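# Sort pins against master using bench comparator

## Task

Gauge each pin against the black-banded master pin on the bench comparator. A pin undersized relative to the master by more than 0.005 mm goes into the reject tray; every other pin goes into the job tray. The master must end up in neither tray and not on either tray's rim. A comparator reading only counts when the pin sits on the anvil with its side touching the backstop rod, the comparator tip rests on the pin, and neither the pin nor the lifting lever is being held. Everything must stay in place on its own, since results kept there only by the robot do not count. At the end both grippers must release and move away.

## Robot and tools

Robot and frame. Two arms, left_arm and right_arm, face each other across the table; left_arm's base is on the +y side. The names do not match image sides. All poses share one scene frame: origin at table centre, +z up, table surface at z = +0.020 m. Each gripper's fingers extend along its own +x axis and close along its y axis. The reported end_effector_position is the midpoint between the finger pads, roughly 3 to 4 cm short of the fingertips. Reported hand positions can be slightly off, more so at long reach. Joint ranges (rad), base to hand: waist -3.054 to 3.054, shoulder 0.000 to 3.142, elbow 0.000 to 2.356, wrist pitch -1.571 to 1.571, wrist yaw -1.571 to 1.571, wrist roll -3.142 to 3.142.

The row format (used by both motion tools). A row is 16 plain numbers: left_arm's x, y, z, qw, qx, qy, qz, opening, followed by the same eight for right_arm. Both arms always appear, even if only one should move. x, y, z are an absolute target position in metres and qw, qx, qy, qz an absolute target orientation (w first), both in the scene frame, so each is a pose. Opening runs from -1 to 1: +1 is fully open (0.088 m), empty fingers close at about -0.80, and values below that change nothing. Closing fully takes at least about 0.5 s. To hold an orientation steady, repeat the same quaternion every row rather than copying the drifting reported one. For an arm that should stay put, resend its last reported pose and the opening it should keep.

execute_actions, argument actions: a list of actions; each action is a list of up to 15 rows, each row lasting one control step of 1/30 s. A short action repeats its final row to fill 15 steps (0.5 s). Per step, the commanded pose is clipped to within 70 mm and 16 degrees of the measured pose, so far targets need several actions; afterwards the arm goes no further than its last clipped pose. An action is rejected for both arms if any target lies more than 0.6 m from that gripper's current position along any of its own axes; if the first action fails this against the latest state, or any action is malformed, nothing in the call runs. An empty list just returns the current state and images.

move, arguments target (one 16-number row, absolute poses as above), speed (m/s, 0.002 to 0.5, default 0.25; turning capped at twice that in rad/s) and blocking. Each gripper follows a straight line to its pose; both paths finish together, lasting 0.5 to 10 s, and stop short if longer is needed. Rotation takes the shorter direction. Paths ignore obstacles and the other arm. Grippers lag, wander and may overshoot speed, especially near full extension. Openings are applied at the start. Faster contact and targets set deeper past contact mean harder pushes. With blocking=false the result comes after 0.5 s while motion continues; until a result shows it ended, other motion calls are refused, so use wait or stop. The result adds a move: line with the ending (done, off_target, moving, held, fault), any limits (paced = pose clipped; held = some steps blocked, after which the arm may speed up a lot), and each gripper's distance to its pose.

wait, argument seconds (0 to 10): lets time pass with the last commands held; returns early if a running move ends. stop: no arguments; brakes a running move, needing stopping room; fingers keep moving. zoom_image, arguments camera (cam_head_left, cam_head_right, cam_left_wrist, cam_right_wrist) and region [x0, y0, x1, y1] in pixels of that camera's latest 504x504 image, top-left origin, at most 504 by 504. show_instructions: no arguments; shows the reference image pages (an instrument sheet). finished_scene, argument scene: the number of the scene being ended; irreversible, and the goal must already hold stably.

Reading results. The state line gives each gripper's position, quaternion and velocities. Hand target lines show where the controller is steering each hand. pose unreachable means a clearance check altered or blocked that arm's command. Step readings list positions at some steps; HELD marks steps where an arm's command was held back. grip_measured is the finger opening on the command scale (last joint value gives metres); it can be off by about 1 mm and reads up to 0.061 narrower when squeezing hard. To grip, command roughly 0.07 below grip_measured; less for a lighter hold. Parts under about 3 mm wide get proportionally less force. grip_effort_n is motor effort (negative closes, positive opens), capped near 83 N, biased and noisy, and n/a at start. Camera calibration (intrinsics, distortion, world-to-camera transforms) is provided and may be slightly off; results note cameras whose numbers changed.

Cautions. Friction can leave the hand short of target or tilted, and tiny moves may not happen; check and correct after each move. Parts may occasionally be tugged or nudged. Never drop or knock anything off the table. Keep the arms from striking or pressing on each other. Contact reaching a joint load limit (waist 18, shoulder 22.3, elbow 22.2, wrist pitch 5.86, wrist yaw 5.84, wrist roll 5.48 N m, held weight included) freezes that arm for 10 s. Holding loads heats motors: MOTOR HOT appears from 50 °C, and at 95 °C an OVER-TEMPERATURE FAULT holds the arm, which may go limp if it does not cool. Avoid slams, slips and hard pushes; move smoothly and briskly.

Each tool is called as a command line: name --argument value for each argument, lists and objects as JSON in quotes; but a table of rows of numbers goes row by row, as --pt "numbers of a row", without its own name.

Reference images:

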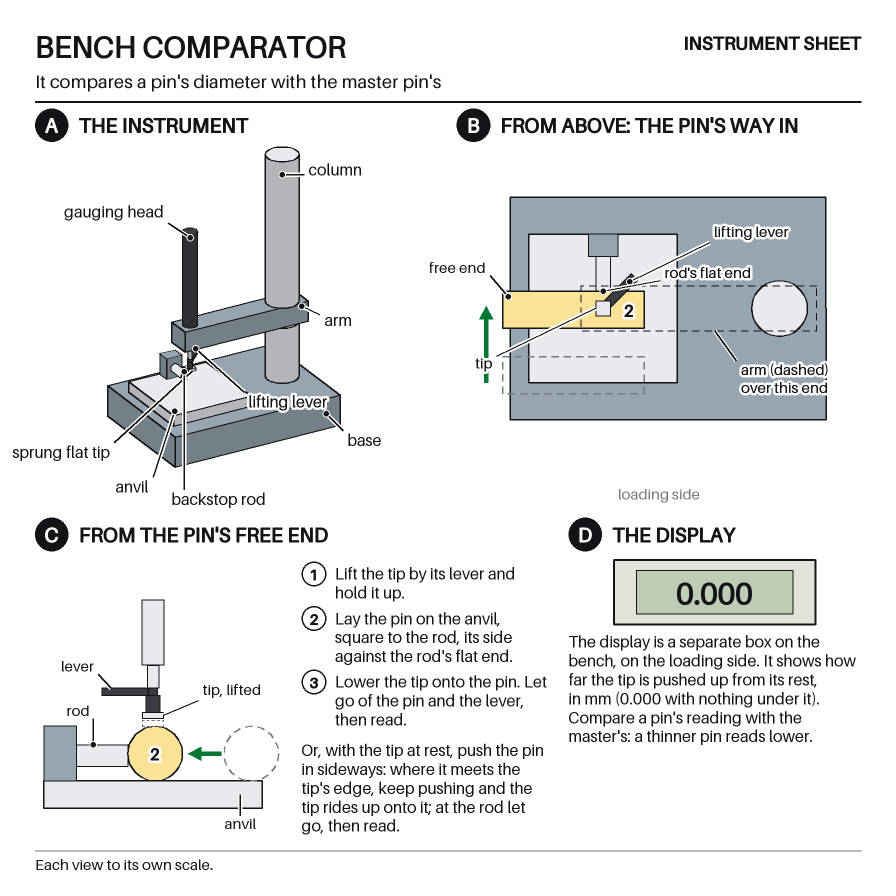

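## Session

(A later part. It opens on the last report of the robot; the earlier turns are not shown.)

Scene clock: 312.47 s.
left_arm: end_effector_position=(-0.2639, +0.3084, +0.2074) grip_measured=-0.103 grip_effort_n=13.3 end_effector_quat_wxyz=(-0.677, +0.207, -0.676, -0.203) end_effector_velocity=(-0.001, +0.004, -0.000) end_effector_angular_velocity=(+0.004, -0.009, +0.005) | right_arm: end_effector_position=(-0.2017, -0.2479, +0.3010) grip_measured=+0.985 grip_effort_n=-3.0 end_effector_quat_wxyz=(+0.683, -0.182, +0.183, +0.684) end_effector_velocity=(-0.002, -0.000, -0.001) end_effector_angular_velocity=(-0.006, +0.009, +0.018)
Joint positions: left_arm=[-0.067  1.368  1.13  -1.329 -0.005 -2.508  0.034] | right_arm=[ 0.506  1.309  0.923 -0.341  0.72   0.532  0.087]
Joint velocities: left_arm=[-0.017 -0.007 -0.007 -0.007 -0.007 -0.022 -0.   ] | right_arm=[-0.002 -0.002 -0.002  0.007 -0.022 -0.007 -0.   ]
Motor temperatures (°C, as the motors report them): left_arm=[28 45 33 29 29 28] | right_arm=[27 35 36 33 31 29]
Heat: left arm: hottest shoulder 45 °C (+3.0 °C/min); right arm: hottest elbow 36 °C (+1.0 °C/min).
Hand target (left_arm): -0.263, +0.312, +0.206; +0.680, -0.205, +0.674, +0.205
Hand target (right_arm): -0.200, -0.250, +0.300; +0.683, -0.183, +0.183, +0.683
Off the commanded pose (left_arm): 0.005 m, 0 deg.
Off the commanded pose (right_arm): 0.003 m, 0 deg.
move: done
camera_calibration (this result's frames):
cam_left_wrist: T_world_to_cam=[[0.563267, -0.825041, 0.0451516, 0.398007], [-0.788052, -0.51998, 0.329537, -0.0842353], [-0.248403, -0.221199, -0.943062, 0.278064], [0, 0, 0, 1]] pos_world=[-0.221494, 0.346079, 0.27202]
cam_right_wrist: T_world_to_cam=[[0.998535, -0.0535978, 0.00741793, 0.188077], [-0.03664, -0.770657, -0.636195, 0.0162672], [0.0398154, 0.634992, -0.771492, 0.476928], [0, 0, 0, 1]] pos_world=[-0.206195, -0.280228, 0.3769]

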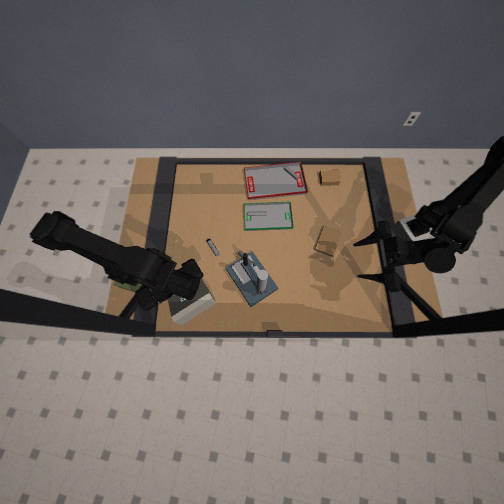

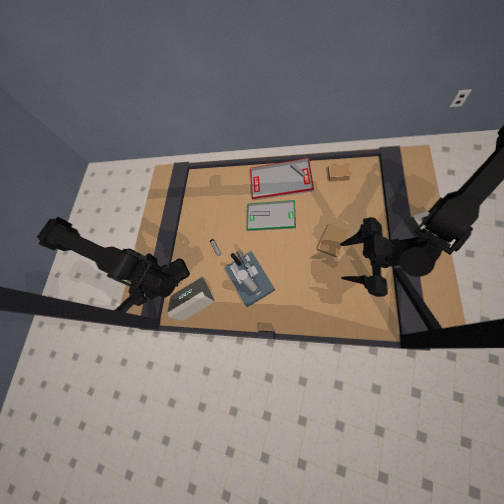

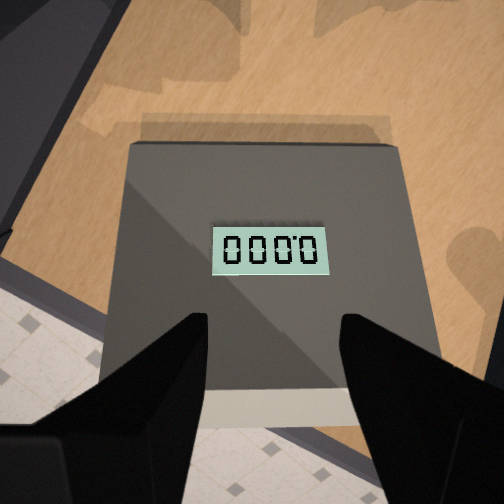

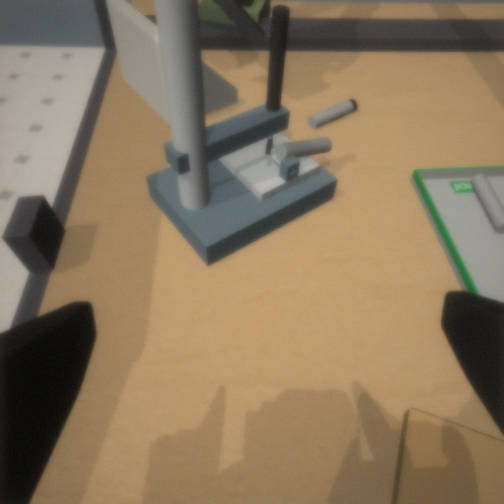

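move --target '[-0.107,0.119,0.16,0.6767,-0.205,0.6767,0.205,-0.1,-0.2,-0.25,0.3,0.683,-0.183,0.183,0.683,1]'

move --target '[-0.107,0.121,0.09,0.6767,-0.205,0.6767,0.205,-0.1,-0.2,-0.25,0.3,0.683,-0.183,0.183,0.683,1]' --speed 0.06

Scene clock: 318.73 s.
left_arm: end_effector_position=(-0.1078, +0.1222, +0.1621) grip_measured=-0.103 grip_effort_n=13.3 end_effector_quat_wxyz=(-0.676, +0.207, -0.678, -0.202) end_effector_velocity=(+0.002, +0.002, -0.003) end_effector_angular_velocity=(+0.028, -0.002, -0.005) | right_arm: end_effector_position=(-0.2017, -0.2479, +0.3010) grip_measured=+0.985 grip_effort_n=-3.5 end_effector_quat_wxyz=(+0.683, -0.182, +0.183, +0.684) end_effector_velocity=(+0.002, -0.001, -0.004) end_effector_angular_velocity=(-0.007, -0.023, +0.001)
Joint positions: left_arm=[ 0.487  2.078  1.77  -1.256  0.003 -1.952  0.034] | right_arm=[ 0.506  1.309  0.923 -0.341  0.72   0.532  0.087]
Joint velocities: left_arm=[ 0.002  0.017  0.012 -0.022 -0.007  0.007 -0.   ] | right_arm=[ 0.002  0.002 -0.007 -0.007  0.007 -0.007 -0.   ]
Motor temperatures (°C, as the motors report them): left_arm=[28 43 33 29 29 28] | right_arm=[27 35 36 33 31 29]
Heat: left arm: hottest shoulder 43 °C (+2.0 °C/min); right arm: hottest elbow 36 °C (+1.0 °C/min).
Hand target (left_arm): -0.107, +0.120, +0.159; +0.674, -0.205, +0.680, +0.205
Hand target (right_arm): -0.200, -0.250, +0.300; +0.683, -0.183, +0.183, +0.683
Off the commanded pose (left_arm): 0.004 m, 0 deg.
Off the commanded pose (right_arm): 0.003 m, 0 deg.
move: done
camera_calibration (this result's frames):
cam_left_wrist: T_world_to_cam=[[0.562189, -0.825786, 0.044958, 0.158537], [-0.787309, -0.51777, 0.334751, -0.0441071], [-0.253154, -0.223589, -0.941234, 0.232396], [0, 0, 0, 1]] pos_world=[-0.0650219, 0.160042, 0.226376]
cam_right_wrist: T_world_to_cam=[[0.998535, -0.0535978, 0.00741793, 0.188077], [-0.03664, -0.770657, -0.636195, 0.0162672], [0.0398154, 0.634992, -0.771492, 0.476928], [0, 0, 0, 1]] pos_world=[-0.206195, -0.280228, 0.3769]

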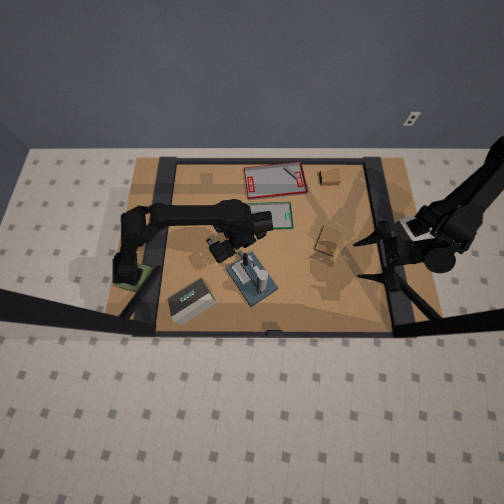

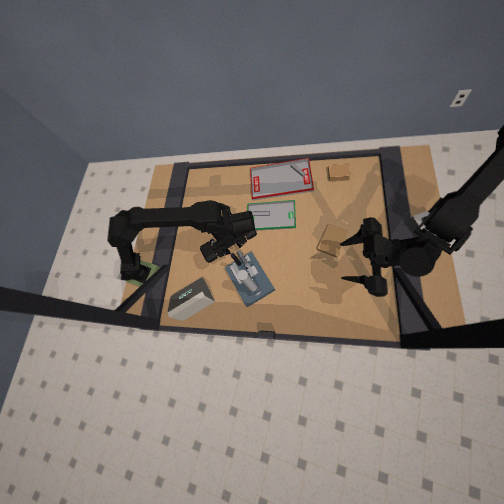

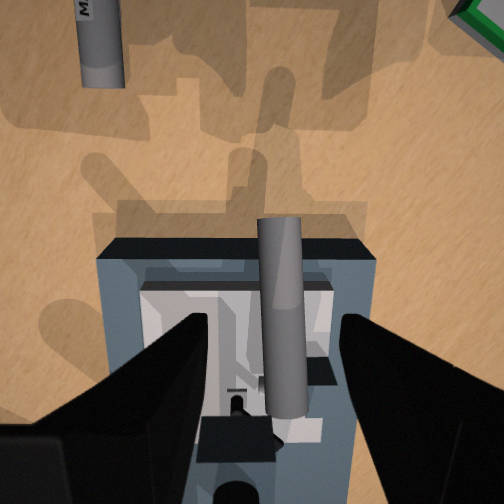

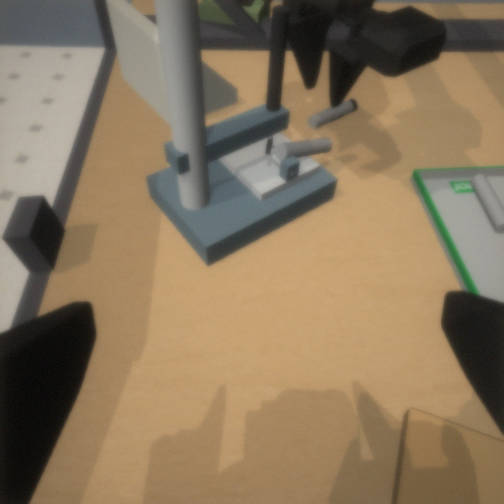

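Scene clock: 320.30 s.
left_arm: end_effector_position=(-0.1069, +0.1176, +0.0986) grip_measured=-0.103 grip_effort_n=13.3 end_effector_quat_wxyz=(-0.675, +0.213, -0.679, -0.197) end_effector_velocity=(-0.002, -0.001, +0.000) end_effector_angular_velocity=(-0.009, +0.005, -0.010) | right_arm: end_effector_position=(-0.2017, -0.2479, +0.3010) grip_measured=+0.985 grip_effort_n=-3.5 end_effector_quat_wxyz=(+0.683, -0.182, +0.183, +0.684) end_effector_velocity=(+0.006, -0.001, -0.005) end_effector_angular_velocity=(-0.014, -0.017, -0.016)
Joint positions: left_arm=[ 0.487  2.129  1.593 -1.011  0.003 -1.952  0.034] | right_arm=[ 0.506  1.309  0.923 -0.341  0.72   0.532  0.087]
Joint velocities: left_arm=[-0.002 -0.002 -0.002  0.007  0.007  0.007  0.   ] | right_arm=[-0.007 -0.002 -0.007 -0.022  0.007  0.007  0.   ]
Motor temperatures (°C, as the motors report them): left_arm=[28 43 33 29 29 28] | right_arm=[27 35 36 33 31 29]
Heat: left arm: hottest shoulder 43 °C (+2.0 °C/min); right arm: hottest elbow 36 °C (+1.0 °C/min).
Hand target (left_arm): -0.107, +0.122, +0.090; +0.677, -0.205, +0.677, +0.205
Hand target (right_arm): -0.200, -0.250, +0.300; +0.683, -0.183, +0.183, +0.683
Off the commanded pose (left_arm): 0.009 m, 1 deg.
Off the commanded pose (right_arm): 0.003 m, 0 deg.
move: off_target (left_arm)
camera_calibration (this result's frames):
cam_left_wrist: T_world_to_cam=[[0.562018, -0.824965, 0.0597472, 0.155485], [-0.788417, -0.512478, 0.340243, -0.0257678], [-0.250069, -0.238328, -0.938438, 0.173672], [0, 0, 0, 1]] pos_world=[-0.0642711, 0.156455, 0.162458]
cam_right_wrist: T_world_to_cam=[[0.998535, -0.0535978, 0.00741793, 0.188077], [-0.03664, -0.770657, -0.636195, 0.0162672], [0.0398154, 0.634992, -0.771492, 0.476928], [0, 0, 0, 1]] pos_world=[-0.206195, -0.280228, 0.3769]

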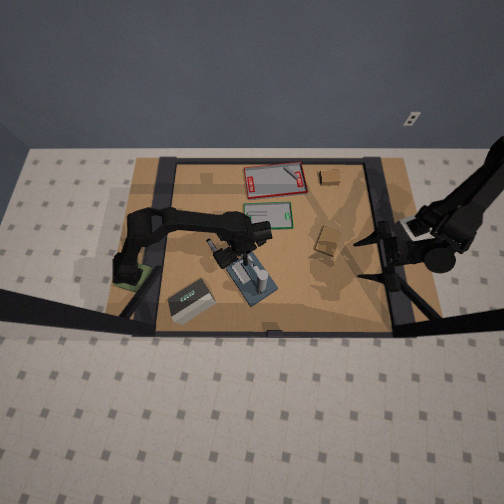

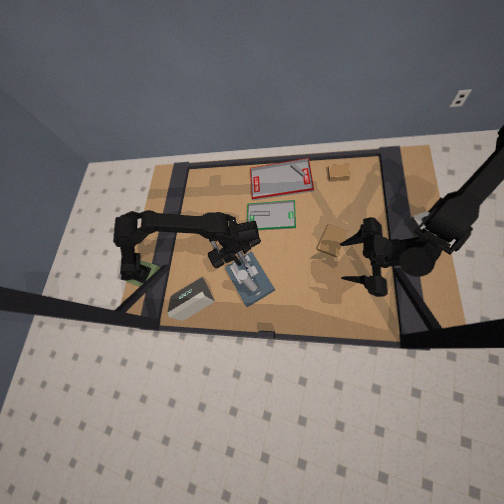

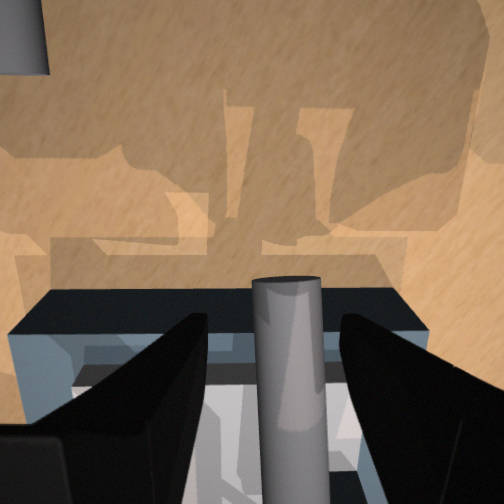

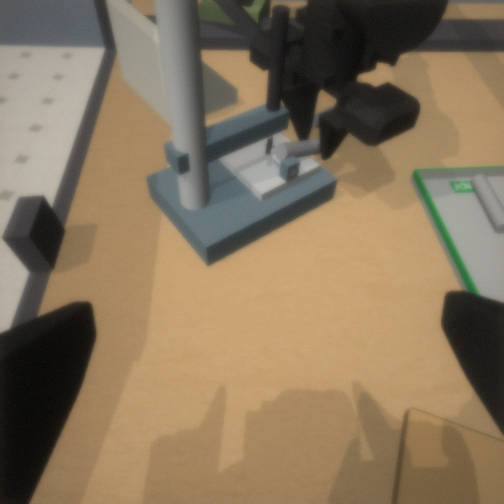

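move --target '[-0.105,0.118,0.09,0.6767,-0.205,0.6767,0.205,-0.6,-0.2,-0.25,0.3,0.683,-0.183,0.183,0.683,1]' --speed 0.03

move --target '[-0.05,0.155,0.115,0.6767,-0.205,0.6767,0.205,-0.6,-0.2,-0.25,0.3,0.683,-0.183,0.183,0.683,1]' --speed 0.06

move --target '[0.03,0.21,0.10,0.6767,-0.205,0.6767,0.205,-0.6,-0.2,-0.25,0.3,0.683,-0.183,0.183,0.683,1]' --speed 0.1

move --target '[0.03,0.21,0.06,0.6767,-0.205,0.6767,0.205,-0.6,-0.2,-0.25,0.3,0.683,-0.183,0.183,0.683,1]' --speed 0.04

move --target '[0.03,0.21,0.06,0.6767,-0.205,0.6767,0.205,-0.1,-0.2,-0.25,0.3,0.683,-0.183,0.183,0.683,1]'

move --target '[0.033,0.212,0.054,0.6767,-0.205,0.6767,0.205,-0.1,-0.2,-0.25,0.3,0.683,-0.183,0.183,0.683,1]' --speed 0.03

Scene clock: 326.93 s.
left_arm: end_effector_position=(-0.1067, +0.1176, +0.0978) grip_measured=-0.517 grip_effort_n=-83.5 end_effector_quat_wxyz=(-0.675, +0.211, -0.678, -0.198) end_effector_velocity=(-0.001, +0.004, -0.000) end_effector_angular_velocity=(+0.023, -0.003, +0.005) | right_arm: end_effector_position=(-0.2017, -0.2479, +0.3010) grip_measured=+0.985 grip_effort_n=-3.5 end_effector_quat_wxyz=(+0.683, -0.182, +0.183, +0.684) end_effector_velocity=(+0.002, -0.002, -0.004) end_effector_angular_velocity=(-0.018, -0.033, +0.014)
Joint positions: left_arm=[ 0.488  2.134  1.596 -1.014  0.003 -1.951  0.014] | right_arm=[ 0.506  1.309  0.923 -0.341  0.72   0.532  0.087]
Joint velocities: left_arm=[-0.002  0.002  0.002 -0.022 -0.007 -0.007 -0.   ] | right_arm=[-0.002 -0.002 -0.002 -0.022 -0.007 -0.022 -0.   ]
Motor temperatures (°C, as the motors report them): left_arm=[28 43 33 29 29 28] | right_arm=[27 35 36 33 31 29]
Heat: left arm: hottest shoulder 43 °C (+2.0 °C/min); right arm: hottest elbow 36 °C (+1.0 °C/min).
Hand target (left_arm): -0.105, +0.118, +0.090; +0.677, -0.205, +0.677, +0.205
Hand target (right_arm): -0.200, -0.250, +0.300; +0.683, -0.183, +0.183, +0.683
Off the commanded pose (left_arm): 0.008 m, 1 deg.
Off the commanded pose (right_arm): 0.003 m, 0 deg.
move: done
camera_calibration (this result's frames):
cam_left_wrist: T_world_to_cam=[[0.562067, -0.825202, 0.055879, 0.15584], [-0.788128, -0.513872, 0.338807, -0.0250265], [-0.250869, -0.234472, -0.939195, 0.172449], [0, 0, 0, 1]] pos_world=[-0.0640543, 0.156174, 0.161734]
cam_right_wrist: T_world_to_cam=[[0.998535, -0.0535978, 0.00741793, 0.188077], [-0.03664, -0.770657, -0.636195, 0.0162672], [0.0398154, 0.634992, -0.771492, 0.476928], [0, 0, 0, 1]] pos_world=[-0.206195, -0.280228, 0.3769]

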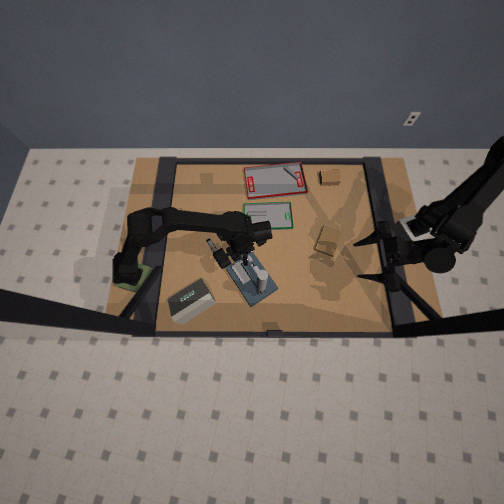

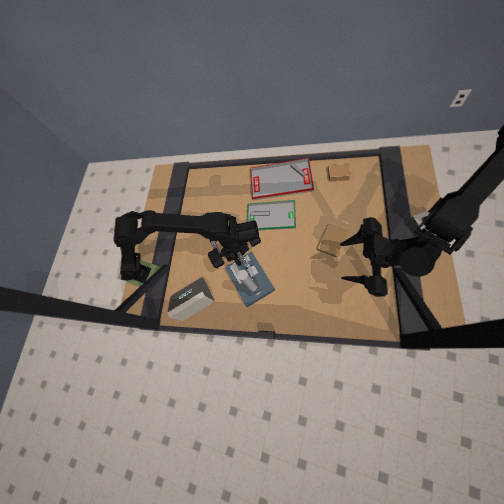

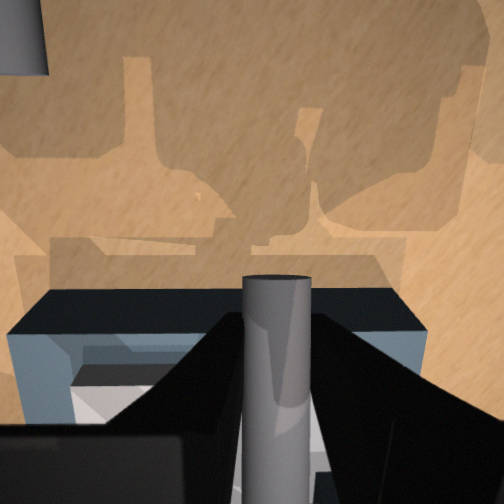

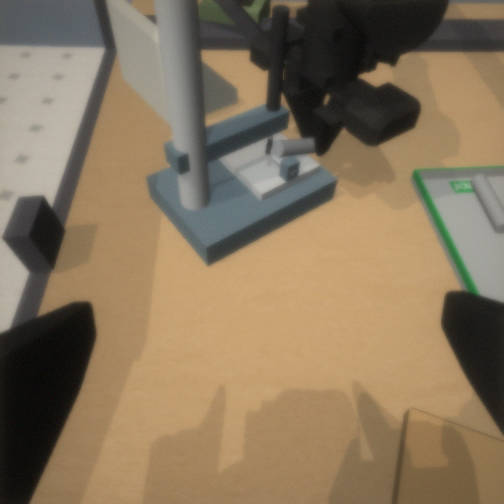

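Scene clock: 328.47 s.
left_arm: end_effector_position=(-0.0512, +0.1524, +0.1118) grip_measured=-0.517 grip_effort_n=-83.5 end_effector_quat_wxyz=(-0.675, +0.204, -0.678, -0.206) end_effector_velocity=(+0.001, +0.004, -0.001) end_effector_angular_velocity=(+0.014, -0.002, -0.005) | right_arm: end_effector_position=(-0.2017, -0.2479, +0.3010) grip_measured=+0.985 grip_effort_n=-3.5 end_effector_quat_wxyz=(+0.683, -0.182, +0.183, +0.684) end_effector_velocity=(+0.000, -0.000, +0.000) end_effector_angular_velocity=(-0.005, -0.005, +0.007)
Joint positions: left_arm=[ 0.647  2.07   1.555 -1.059  0.003 -1.794  0.014] | right_arm=[ 0.506  1.309  0.923 -0.341  0.72   0.532  0.087]
Joint velocities: left_arm=[ 0.002 -0.002 -0.007 -0.007 -0.007  0.007  0.   ] | right_arm=[-0.002 -0.002  0.002 -0.007 -0.007 -0.007 -0.   ]
Motor temperatures (°C, as the motors report them): left_arm=[28 43 33 29 29 28] | right_arm=[27 35 36 33 31 29]
Heat: left arm: hottest shoulder 43 °C (+2.0 °C/min); right arm: hottest elbow 36 °C (+1.0 °C/min).
Hand target (left_arm): -0.051, +0.155, +0.115; +0.676, -0.205, +0.678, +0.205
Hand target (right_arm): -0.200, -0.250, +0.300; +0.683, -0.183, +0.183, +0.683
Off the commanded pose (left_arm): 0.004 m, 0 deg.
Off the commanded pose (right_arm): 0.003 m, 0 deg.
move: done
camera_calibration (this result's frames):
cam_left_wrist: T_world_to_cam=[[0.563561, -0.825304, 0.0356692, 0.154898], [-0.785579, -0.522082, 0.332108, 0.0339927], [-0.255468, -0.215184, -0.942567, 0.204856], [0, 0, 0, 1]] pos_world=[-0.0082563, 0.189667, 0.176277]
cam_right_wrist: T_world_to_cam=[[0.998535, -0.0535978, 0.00741793, 0.188077], [-0.03664, -0.770657, -0.636195, 0.0162672], [0.0398154, 0.634992, -0.771492, 0.476928], [0, 0, 0, 1]] pos_world=[-0.206195, -0.280228, 0.3769]

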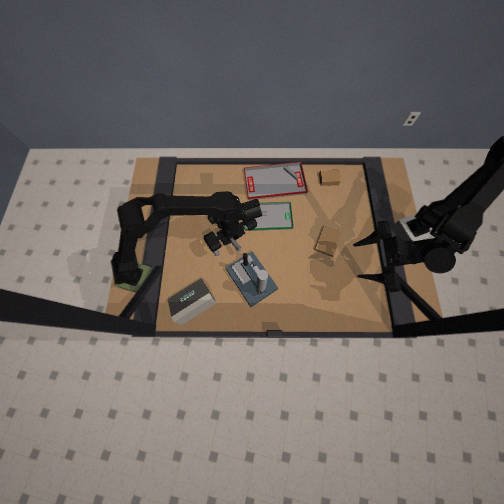

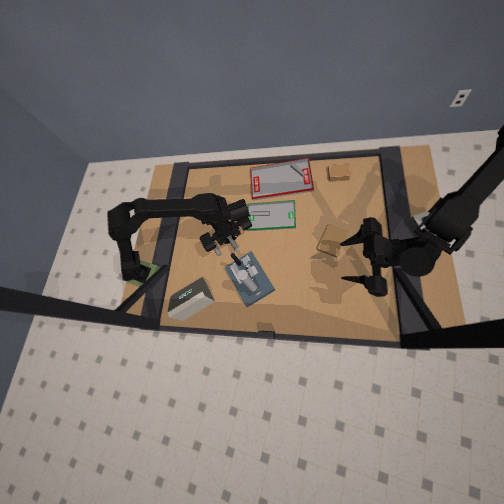

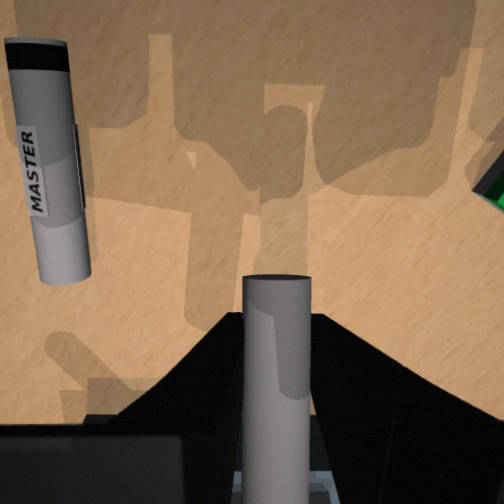

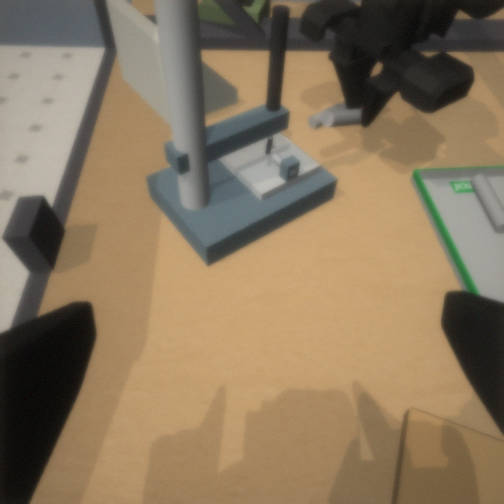

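Scene clock: 329.87 s.
left_arm: end_effector_position=(+0.0286, +0.2081, +0.0971) grip_measured=-0.517 grip_effort_n=-83.5 end_effector_quat_wxyz=(-0.675, +0.203, -0.679, -0.207) end_effector_velocity=(-0.000, +0.007, -0.003) end_effector_angular_velocity=(+0.039, +0.001, -0.005) | right_arm: end_effector_position=(-0.2017, -0.2479, +0.3010) grip_measured=+0.985 grip_effort_n=-3.5 end_effector_quat_wxyz=(+0.683, -0.182, +0.183, +0.684) end_effector_velocity=(+0.001, -0.001, -0.006) end_effector_angular_velocity=(-0.029, -0.017, +0.013)
Joint positions: left_arm=[ 0.9    2.047  1.459 -0.99   0.003 -1.54   0.014] | right_arm=[ 0.506  1.309  0.923 -0.341  0.72   0.532  0.087]
Joint velocities: left_arm=[ 0.002  0.007 -0.002 -0.022 -0.022  0.007  0.   ] | right_arm=[-0.007  0.002 -0.002 -0.022 -0.022 -0.007 -0.   ]
Motor temperatures (°C, as the motors report them): left_arm=[28 43 33 29 29 28] | right_arm=[27 35 36 33 31 29]
Heat: left arm: hottest shoulder 43 °C (+2.0 °C/min); right arm: hottest elbow 36 °C (+1.0 °C/min).
Hand target (left_arm): +0.029, +0.210, +0.100; +0.676, -0.206, +0.678, +0.204
Hand target (right_arm): -0.200, -0.250, +0.300; +0.683, -0.183, +0.183, +0.683
Off the commanded pose (left_arm): 0.004 m, 0 deg.
Off the commanded pose (right_arm): 0.003 m, 0 deg.
move: done
camera_calibration (this result's frames):
cam_left_wrist: T_world_to_cam=[[0.563328, -0.825573, 0.0330292, 0.156785], [-0.785019, -0.522332, 0.333037, 0.130594], [-0.257694, -0.213538, -0.942335, 0.223069], [0, 0, 0, 1]] pos_world=[0.071681, 0.245284, 0.161535]
cam_right_wrist: T_world_to_cam=[[0.998535, -0.0535978, 0.00741793, 0.188077], [-0.03664, -0.770657, -0.636195, 0.0162672], [0.0398154, 0.634992, -0.771492, 0.476928], [0, 0, 0, 1]] pos_world=[-0.206195, -0.280228, 0.3769]

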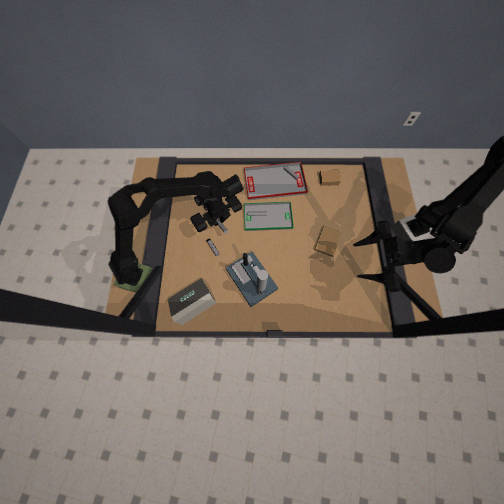

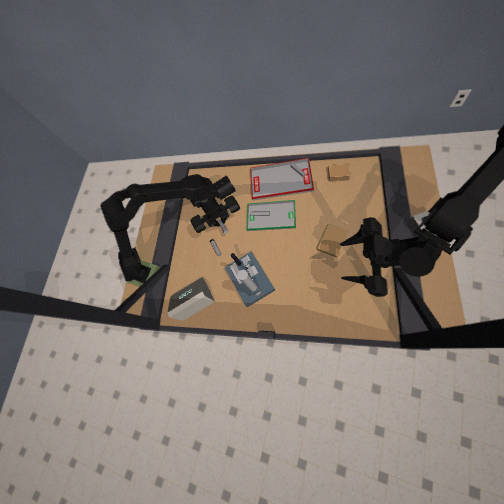

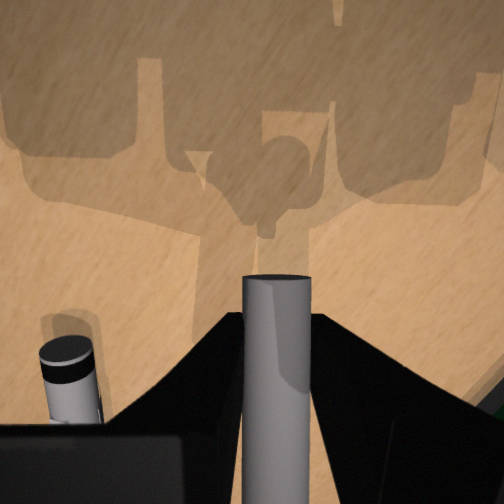

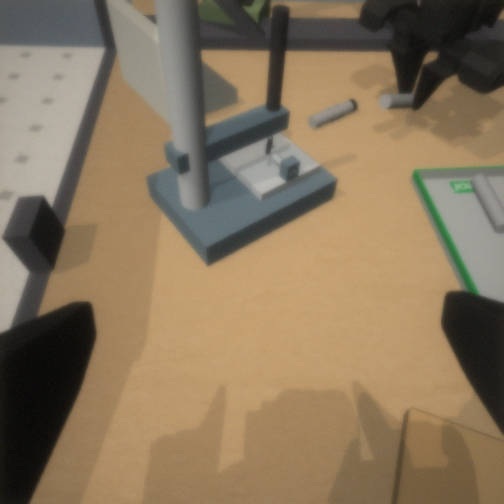

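Scene clock: 331.10 s.
left_arm: end_effector_position=(+0.0309, +0.2057, +0.0671) grip_measured=-0.517 grip_effort_n=-83.5 end_effector_quat_wxyz=(-0.678, +0.212, -0.676, -0.198) end_effector_velocity=(-0.002, +0.003, -0.001) end_effector_angular_velocity=(+0.014, +0.001, +0.005) | right_arm: end_effector_position=(-0.2017, -0.2479, +0.3010) grip_measured=+0.985 grip_effort_n=-3.0 end_effector_quat_wxyz=(+0.683, -0.182, +0.183, +0.684) end_effector_velocity=(-0.000, +0.000, +0.000) end_effector_angular_velocity=(+0.001, -0.010, +0.014)
Joint positions: left_arm=[ 0.901  2.083  1.385 -0.853  0.003 -1.538  0.014] | right_arm=[ 0.506  1.309  0.923 -0.341  0.72   0.532  0.087]
Joint velocities: left_arm=[-0.002 -0.002 -0.007 -0.007 -0.007 -0.007 -0.   ] | right_arm=[-0.002 -0.002 -0.002  0.007 -0.007 -0.022  0.   ]
Motor temperatures (°C, as the motors report them): left_arm=[28 43 33 29 29 28] | right_arm=[27 35 36 33 31 29]
Heat: left arm: hottest shoulder 43 °C (+2.0 °C/min); right arm: hottest elbow 36 °C (+1.0 °C/min).
Hand target (left_arm): +0.030, +0.210, +0.060; +0.677, -0.205, +0.677, +0.205
Hand target (right_arm): -0.200, -0.250, +0.300; +0.683, -0.183, +0.183, +0.683
Off the commanded pose (left_arm): 0.008 m, 1 deg.
Off the commanded pose (right_arm): 0.003 m, 0 deg.
move: done
camera_calibration (this result's frames):
cam_left_wrist: T_world_to_cam=[[0.561664, -0.825236, 0.0593151, 0.152778], [-0.790801, -0.514385, 0.331725, 0.139757], [-0.243241, -0.233225, -0.941509, 0.198493], [0, 0, 0, 1]] pos_world=[0.0729916, 0.24426, 0.13146]
cam_right_wrist: T_world_to_cam=[[0.998535, -0.0535978, 0.00741793, 0.188077], [-0.03664, -0.770657, -0.636195, 0.0162672], [0.0398154, 0.634992, -0.771492, 0.476928], [0, 0, 0, 1]] pos_world=[-0.206195, -0.280228, 0.3769]

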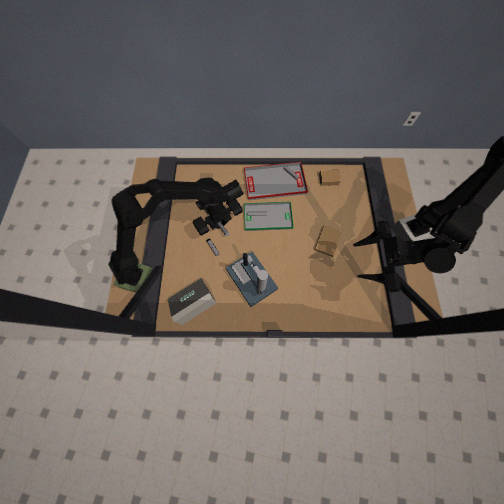

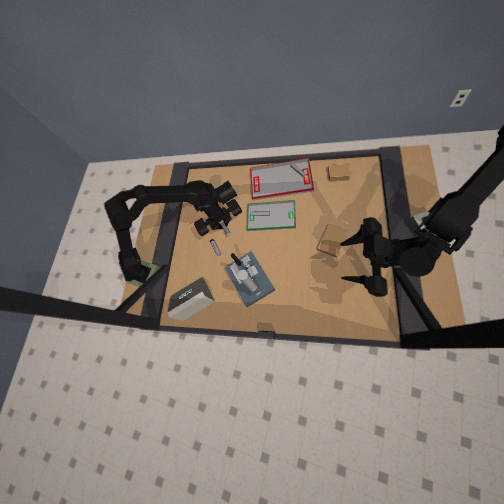

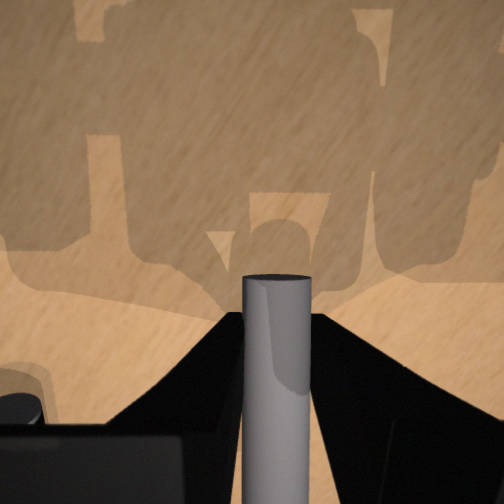

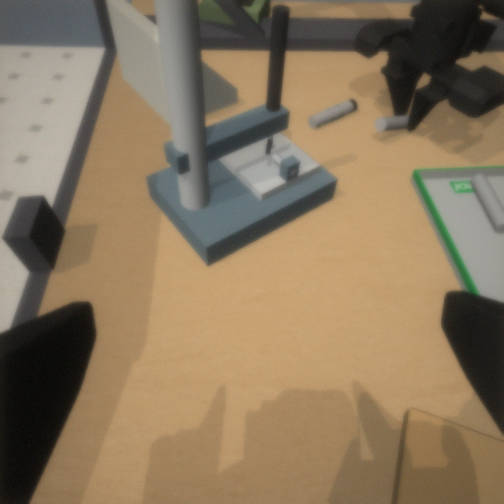

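Scene clock: 331.80 s.
left_arm: end_effector_position=(+0.0312, +0.2056, +0.0671) grip_measured=-0.105 grip_effort_n=14.7 end_effector_quat_wxyz=(-0.678, +0.212, -0.675, -0.197) end_effector_velocity=(-0.002, -0.001, +0.001) end_effector_angular_velocity=(-0.002, +0.007, -0.010) | right_arm: end_effector_position=(-0.2017, -0.2479, +0.3010) grip_measured=+0.985 grip_effort_n=-3.5 end_effector_quat_wxyz=(+0.683, -0.182, +0.183, +0.684) end_effector_velocity=(-0.002, -0.001, -0.002) end_effector_angular_velocity=(-0.016, -0.002, +0.018)
Joint positions: left_arm=[ 0.902  2.083  1.385 -0.852  0.003 -1.538  0.034] | right_arm=[ 0.506  1.309  0.923 -0.341  0.72   0.532  0.087]
Joint velocities: left_arm=[-0.002 -0.002  0.002 -0.007  0.007  0.007  0.001] | right_arm=[-0.002  0.002  0.002 -0.007 -0.022 -0.007 -0.   ]
Motor temperatures (°C, as the motors report them): left_arm=[28 43 33 29 29 28] | right_arm=[27 35 36 33 31 29]
Heat: left arm: hottest shoulder 43 °C (+2.0 °C/min); right arm: hottest elbow 36 °C (+1.0 °C/min).
Hand target (left_arm): +0.030, +0.210, +0.060; +0.677, -0.205, +0.677, +0.205
Hand target (right_arm): -0.200, -0.250, +0.300; +0.683, -0.183, +0.183, +0.683
Off the commanded pose (left_arm): 0.008 m, 1 deg.
Off the commanded pose (right_arm): 0.003 m, 0 deg.
move: done
camera_calibration (this result's frames):
cam_left_wrist: T_world_to_cam=[[0.561926, -0.824947, 0.0608379, 0.152278], [-0.790899, -0.514274, 0.331662, 0.139889], [-0.242317, -0.234486, -0.941434, 0.198757], [0, 0, 0, 1]] pos_world=[0.0732314, 0.244169, 0.131456]
cam_right_wrist: T_world_to_cam=[[0.998535, -0.0535978, 0.00741793, 0.188077], [-0.03664, -0.770657, -0.636195, 0.0162672], [0.0398154, 0.634992, -0.771492, 0.476928], [0, 0, 0, 1]] pos_world=[-0.206195, -0.280228, 0.3769]

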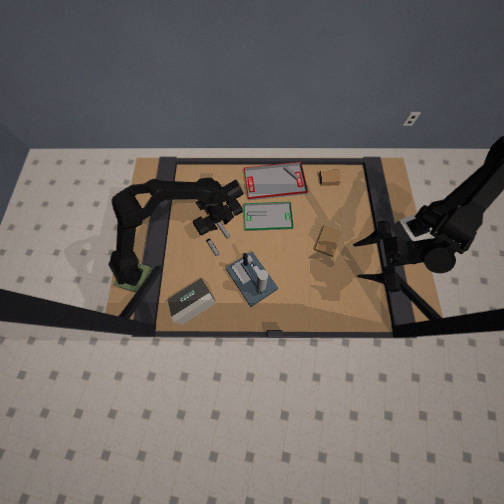

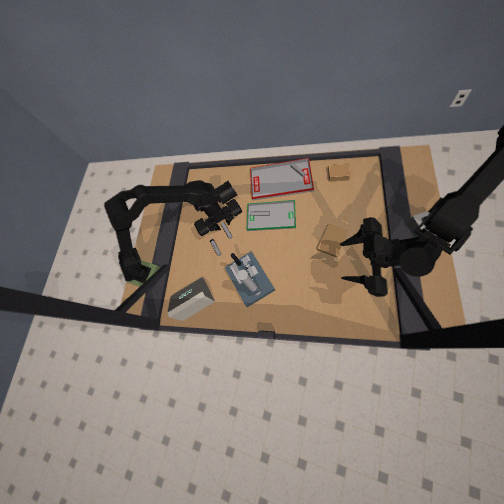

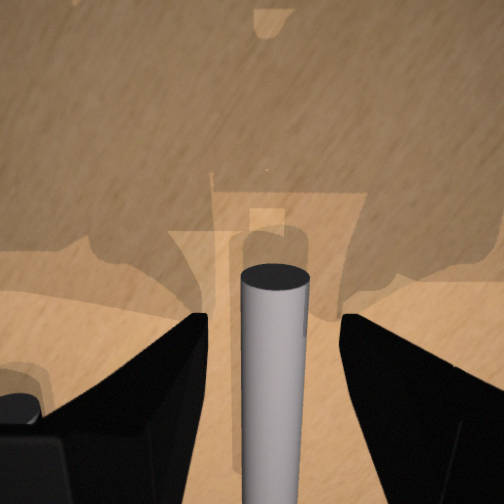

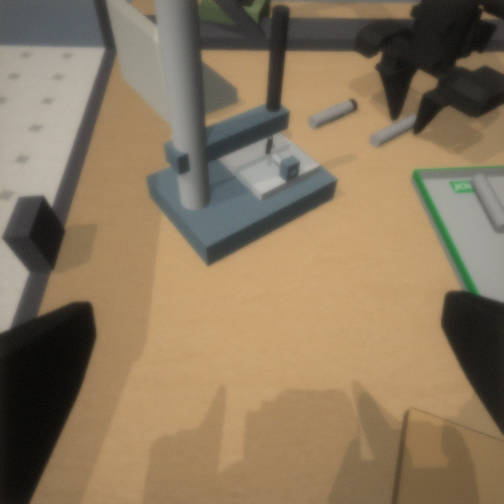

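Scene clock: 332.63 s.
left_arm: end_effector_position=(+0.0340, +0.2073, +0.0615) grip_measured=-0.103 grip_effort_n=14.2 end_effector_quat_wxyz=(-0.678, +0.212, -0.675, -0.197) end_effector_velocity=(-0.001, +0.002, +0.000) end_effector_angular_velocity=(+0.010, -0.001, +0.005) | right_arm: end_effector_position=(-0.2017, -0.2479, +0.3010) grip_measured=+0.985 grip_effort_n=-3.5 end_effector_quat_wxyz=(+0.683, -0.182, +0.183, +0.684) end_effector_velocity=(-0.001, -0.001, -0.003) end_effector_angular_velocity=(-0.016, -0.015, +0.025)
Joint positions: left_arm=[ 0.91   2.093  1.376 -0.832  0.003 -1.529  0.034] | right_arm=[ 0.506  1.309  0.923 -0.341  0.72   0.532  0.087]
Joint velocities: left_arm=[-0.002 -0.002 -0.002 -0.007 -0.007 -0.007 -0.   ] | right_arm=[-0.002 -0.002 -0.002 -0.007 -0.022 -0.022 -0.   ]
Motor temperatures (°C, as the motors report them): left_arm=[28 43 33 29 29 28] | right_arm=[27 35 36 33 31 29]
Heat: left arm: hottest shoulder 43 °C (+2.0 °C/min); right arm: hottest elbow 36 °C (+1.0 °C/min).
Hand target (left_arm): +0.033, +0.212, +0.054; +0.677, -0.205, +0.677, +0.205
Hand target (right_arm): -0.200, -0.250, +0.300; +0.683, -0.183, +0.183, +0.683
Off the commanded pose (left_arm): 0.009 m, 1 deg.
Off the commanded pose (right_arm): 0.003 m, 0 deg.
move: off_target (left_arm)
camera_calibration (this result's frames):
cam_left_wrist: T_world_to_cam=[[0.561575, -0.825128, 0.061622, 0.15243], [-0.791301, -0.5138, 0.331439, 0.14483], [-0.241818, -0.234889, -0.941462, 0.194666], [0, 0, 0, 1]] pos_world=[0.0760773, 0.245912, 0.125875]
cam_right_wrist: T_world_to_cam=[[0.998535, -0.0535978, 0.00741793, 0.188077], [-0.03664, -0.770657, -0.636195, 0.0162672], [0.0398154, 0.634992, -0.771492, 0.476928], [0, 0, 0, 1]] pos_world=[-0.206195, -0.280228, 0.3769]

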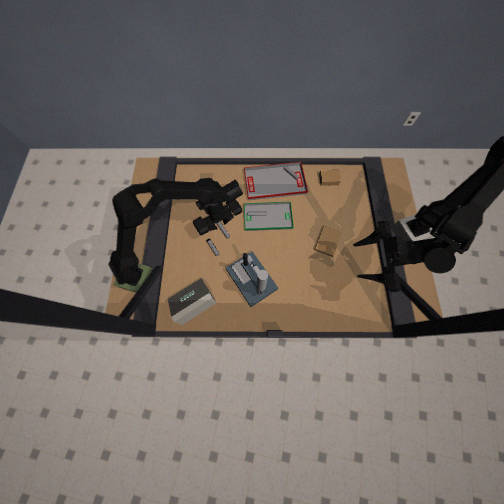

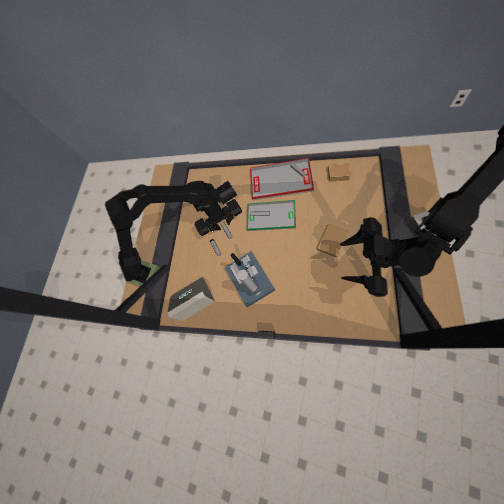

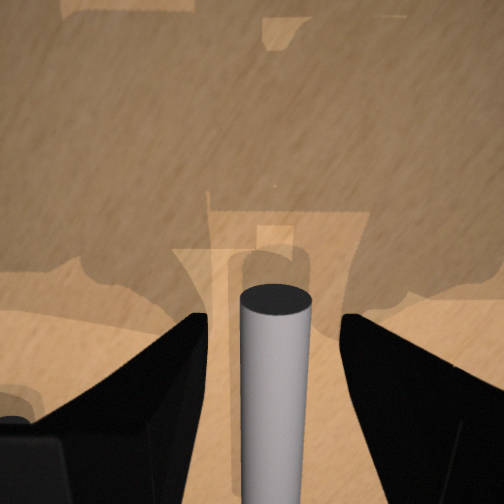

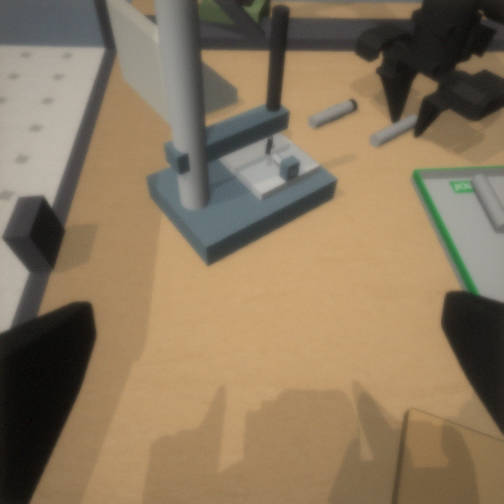

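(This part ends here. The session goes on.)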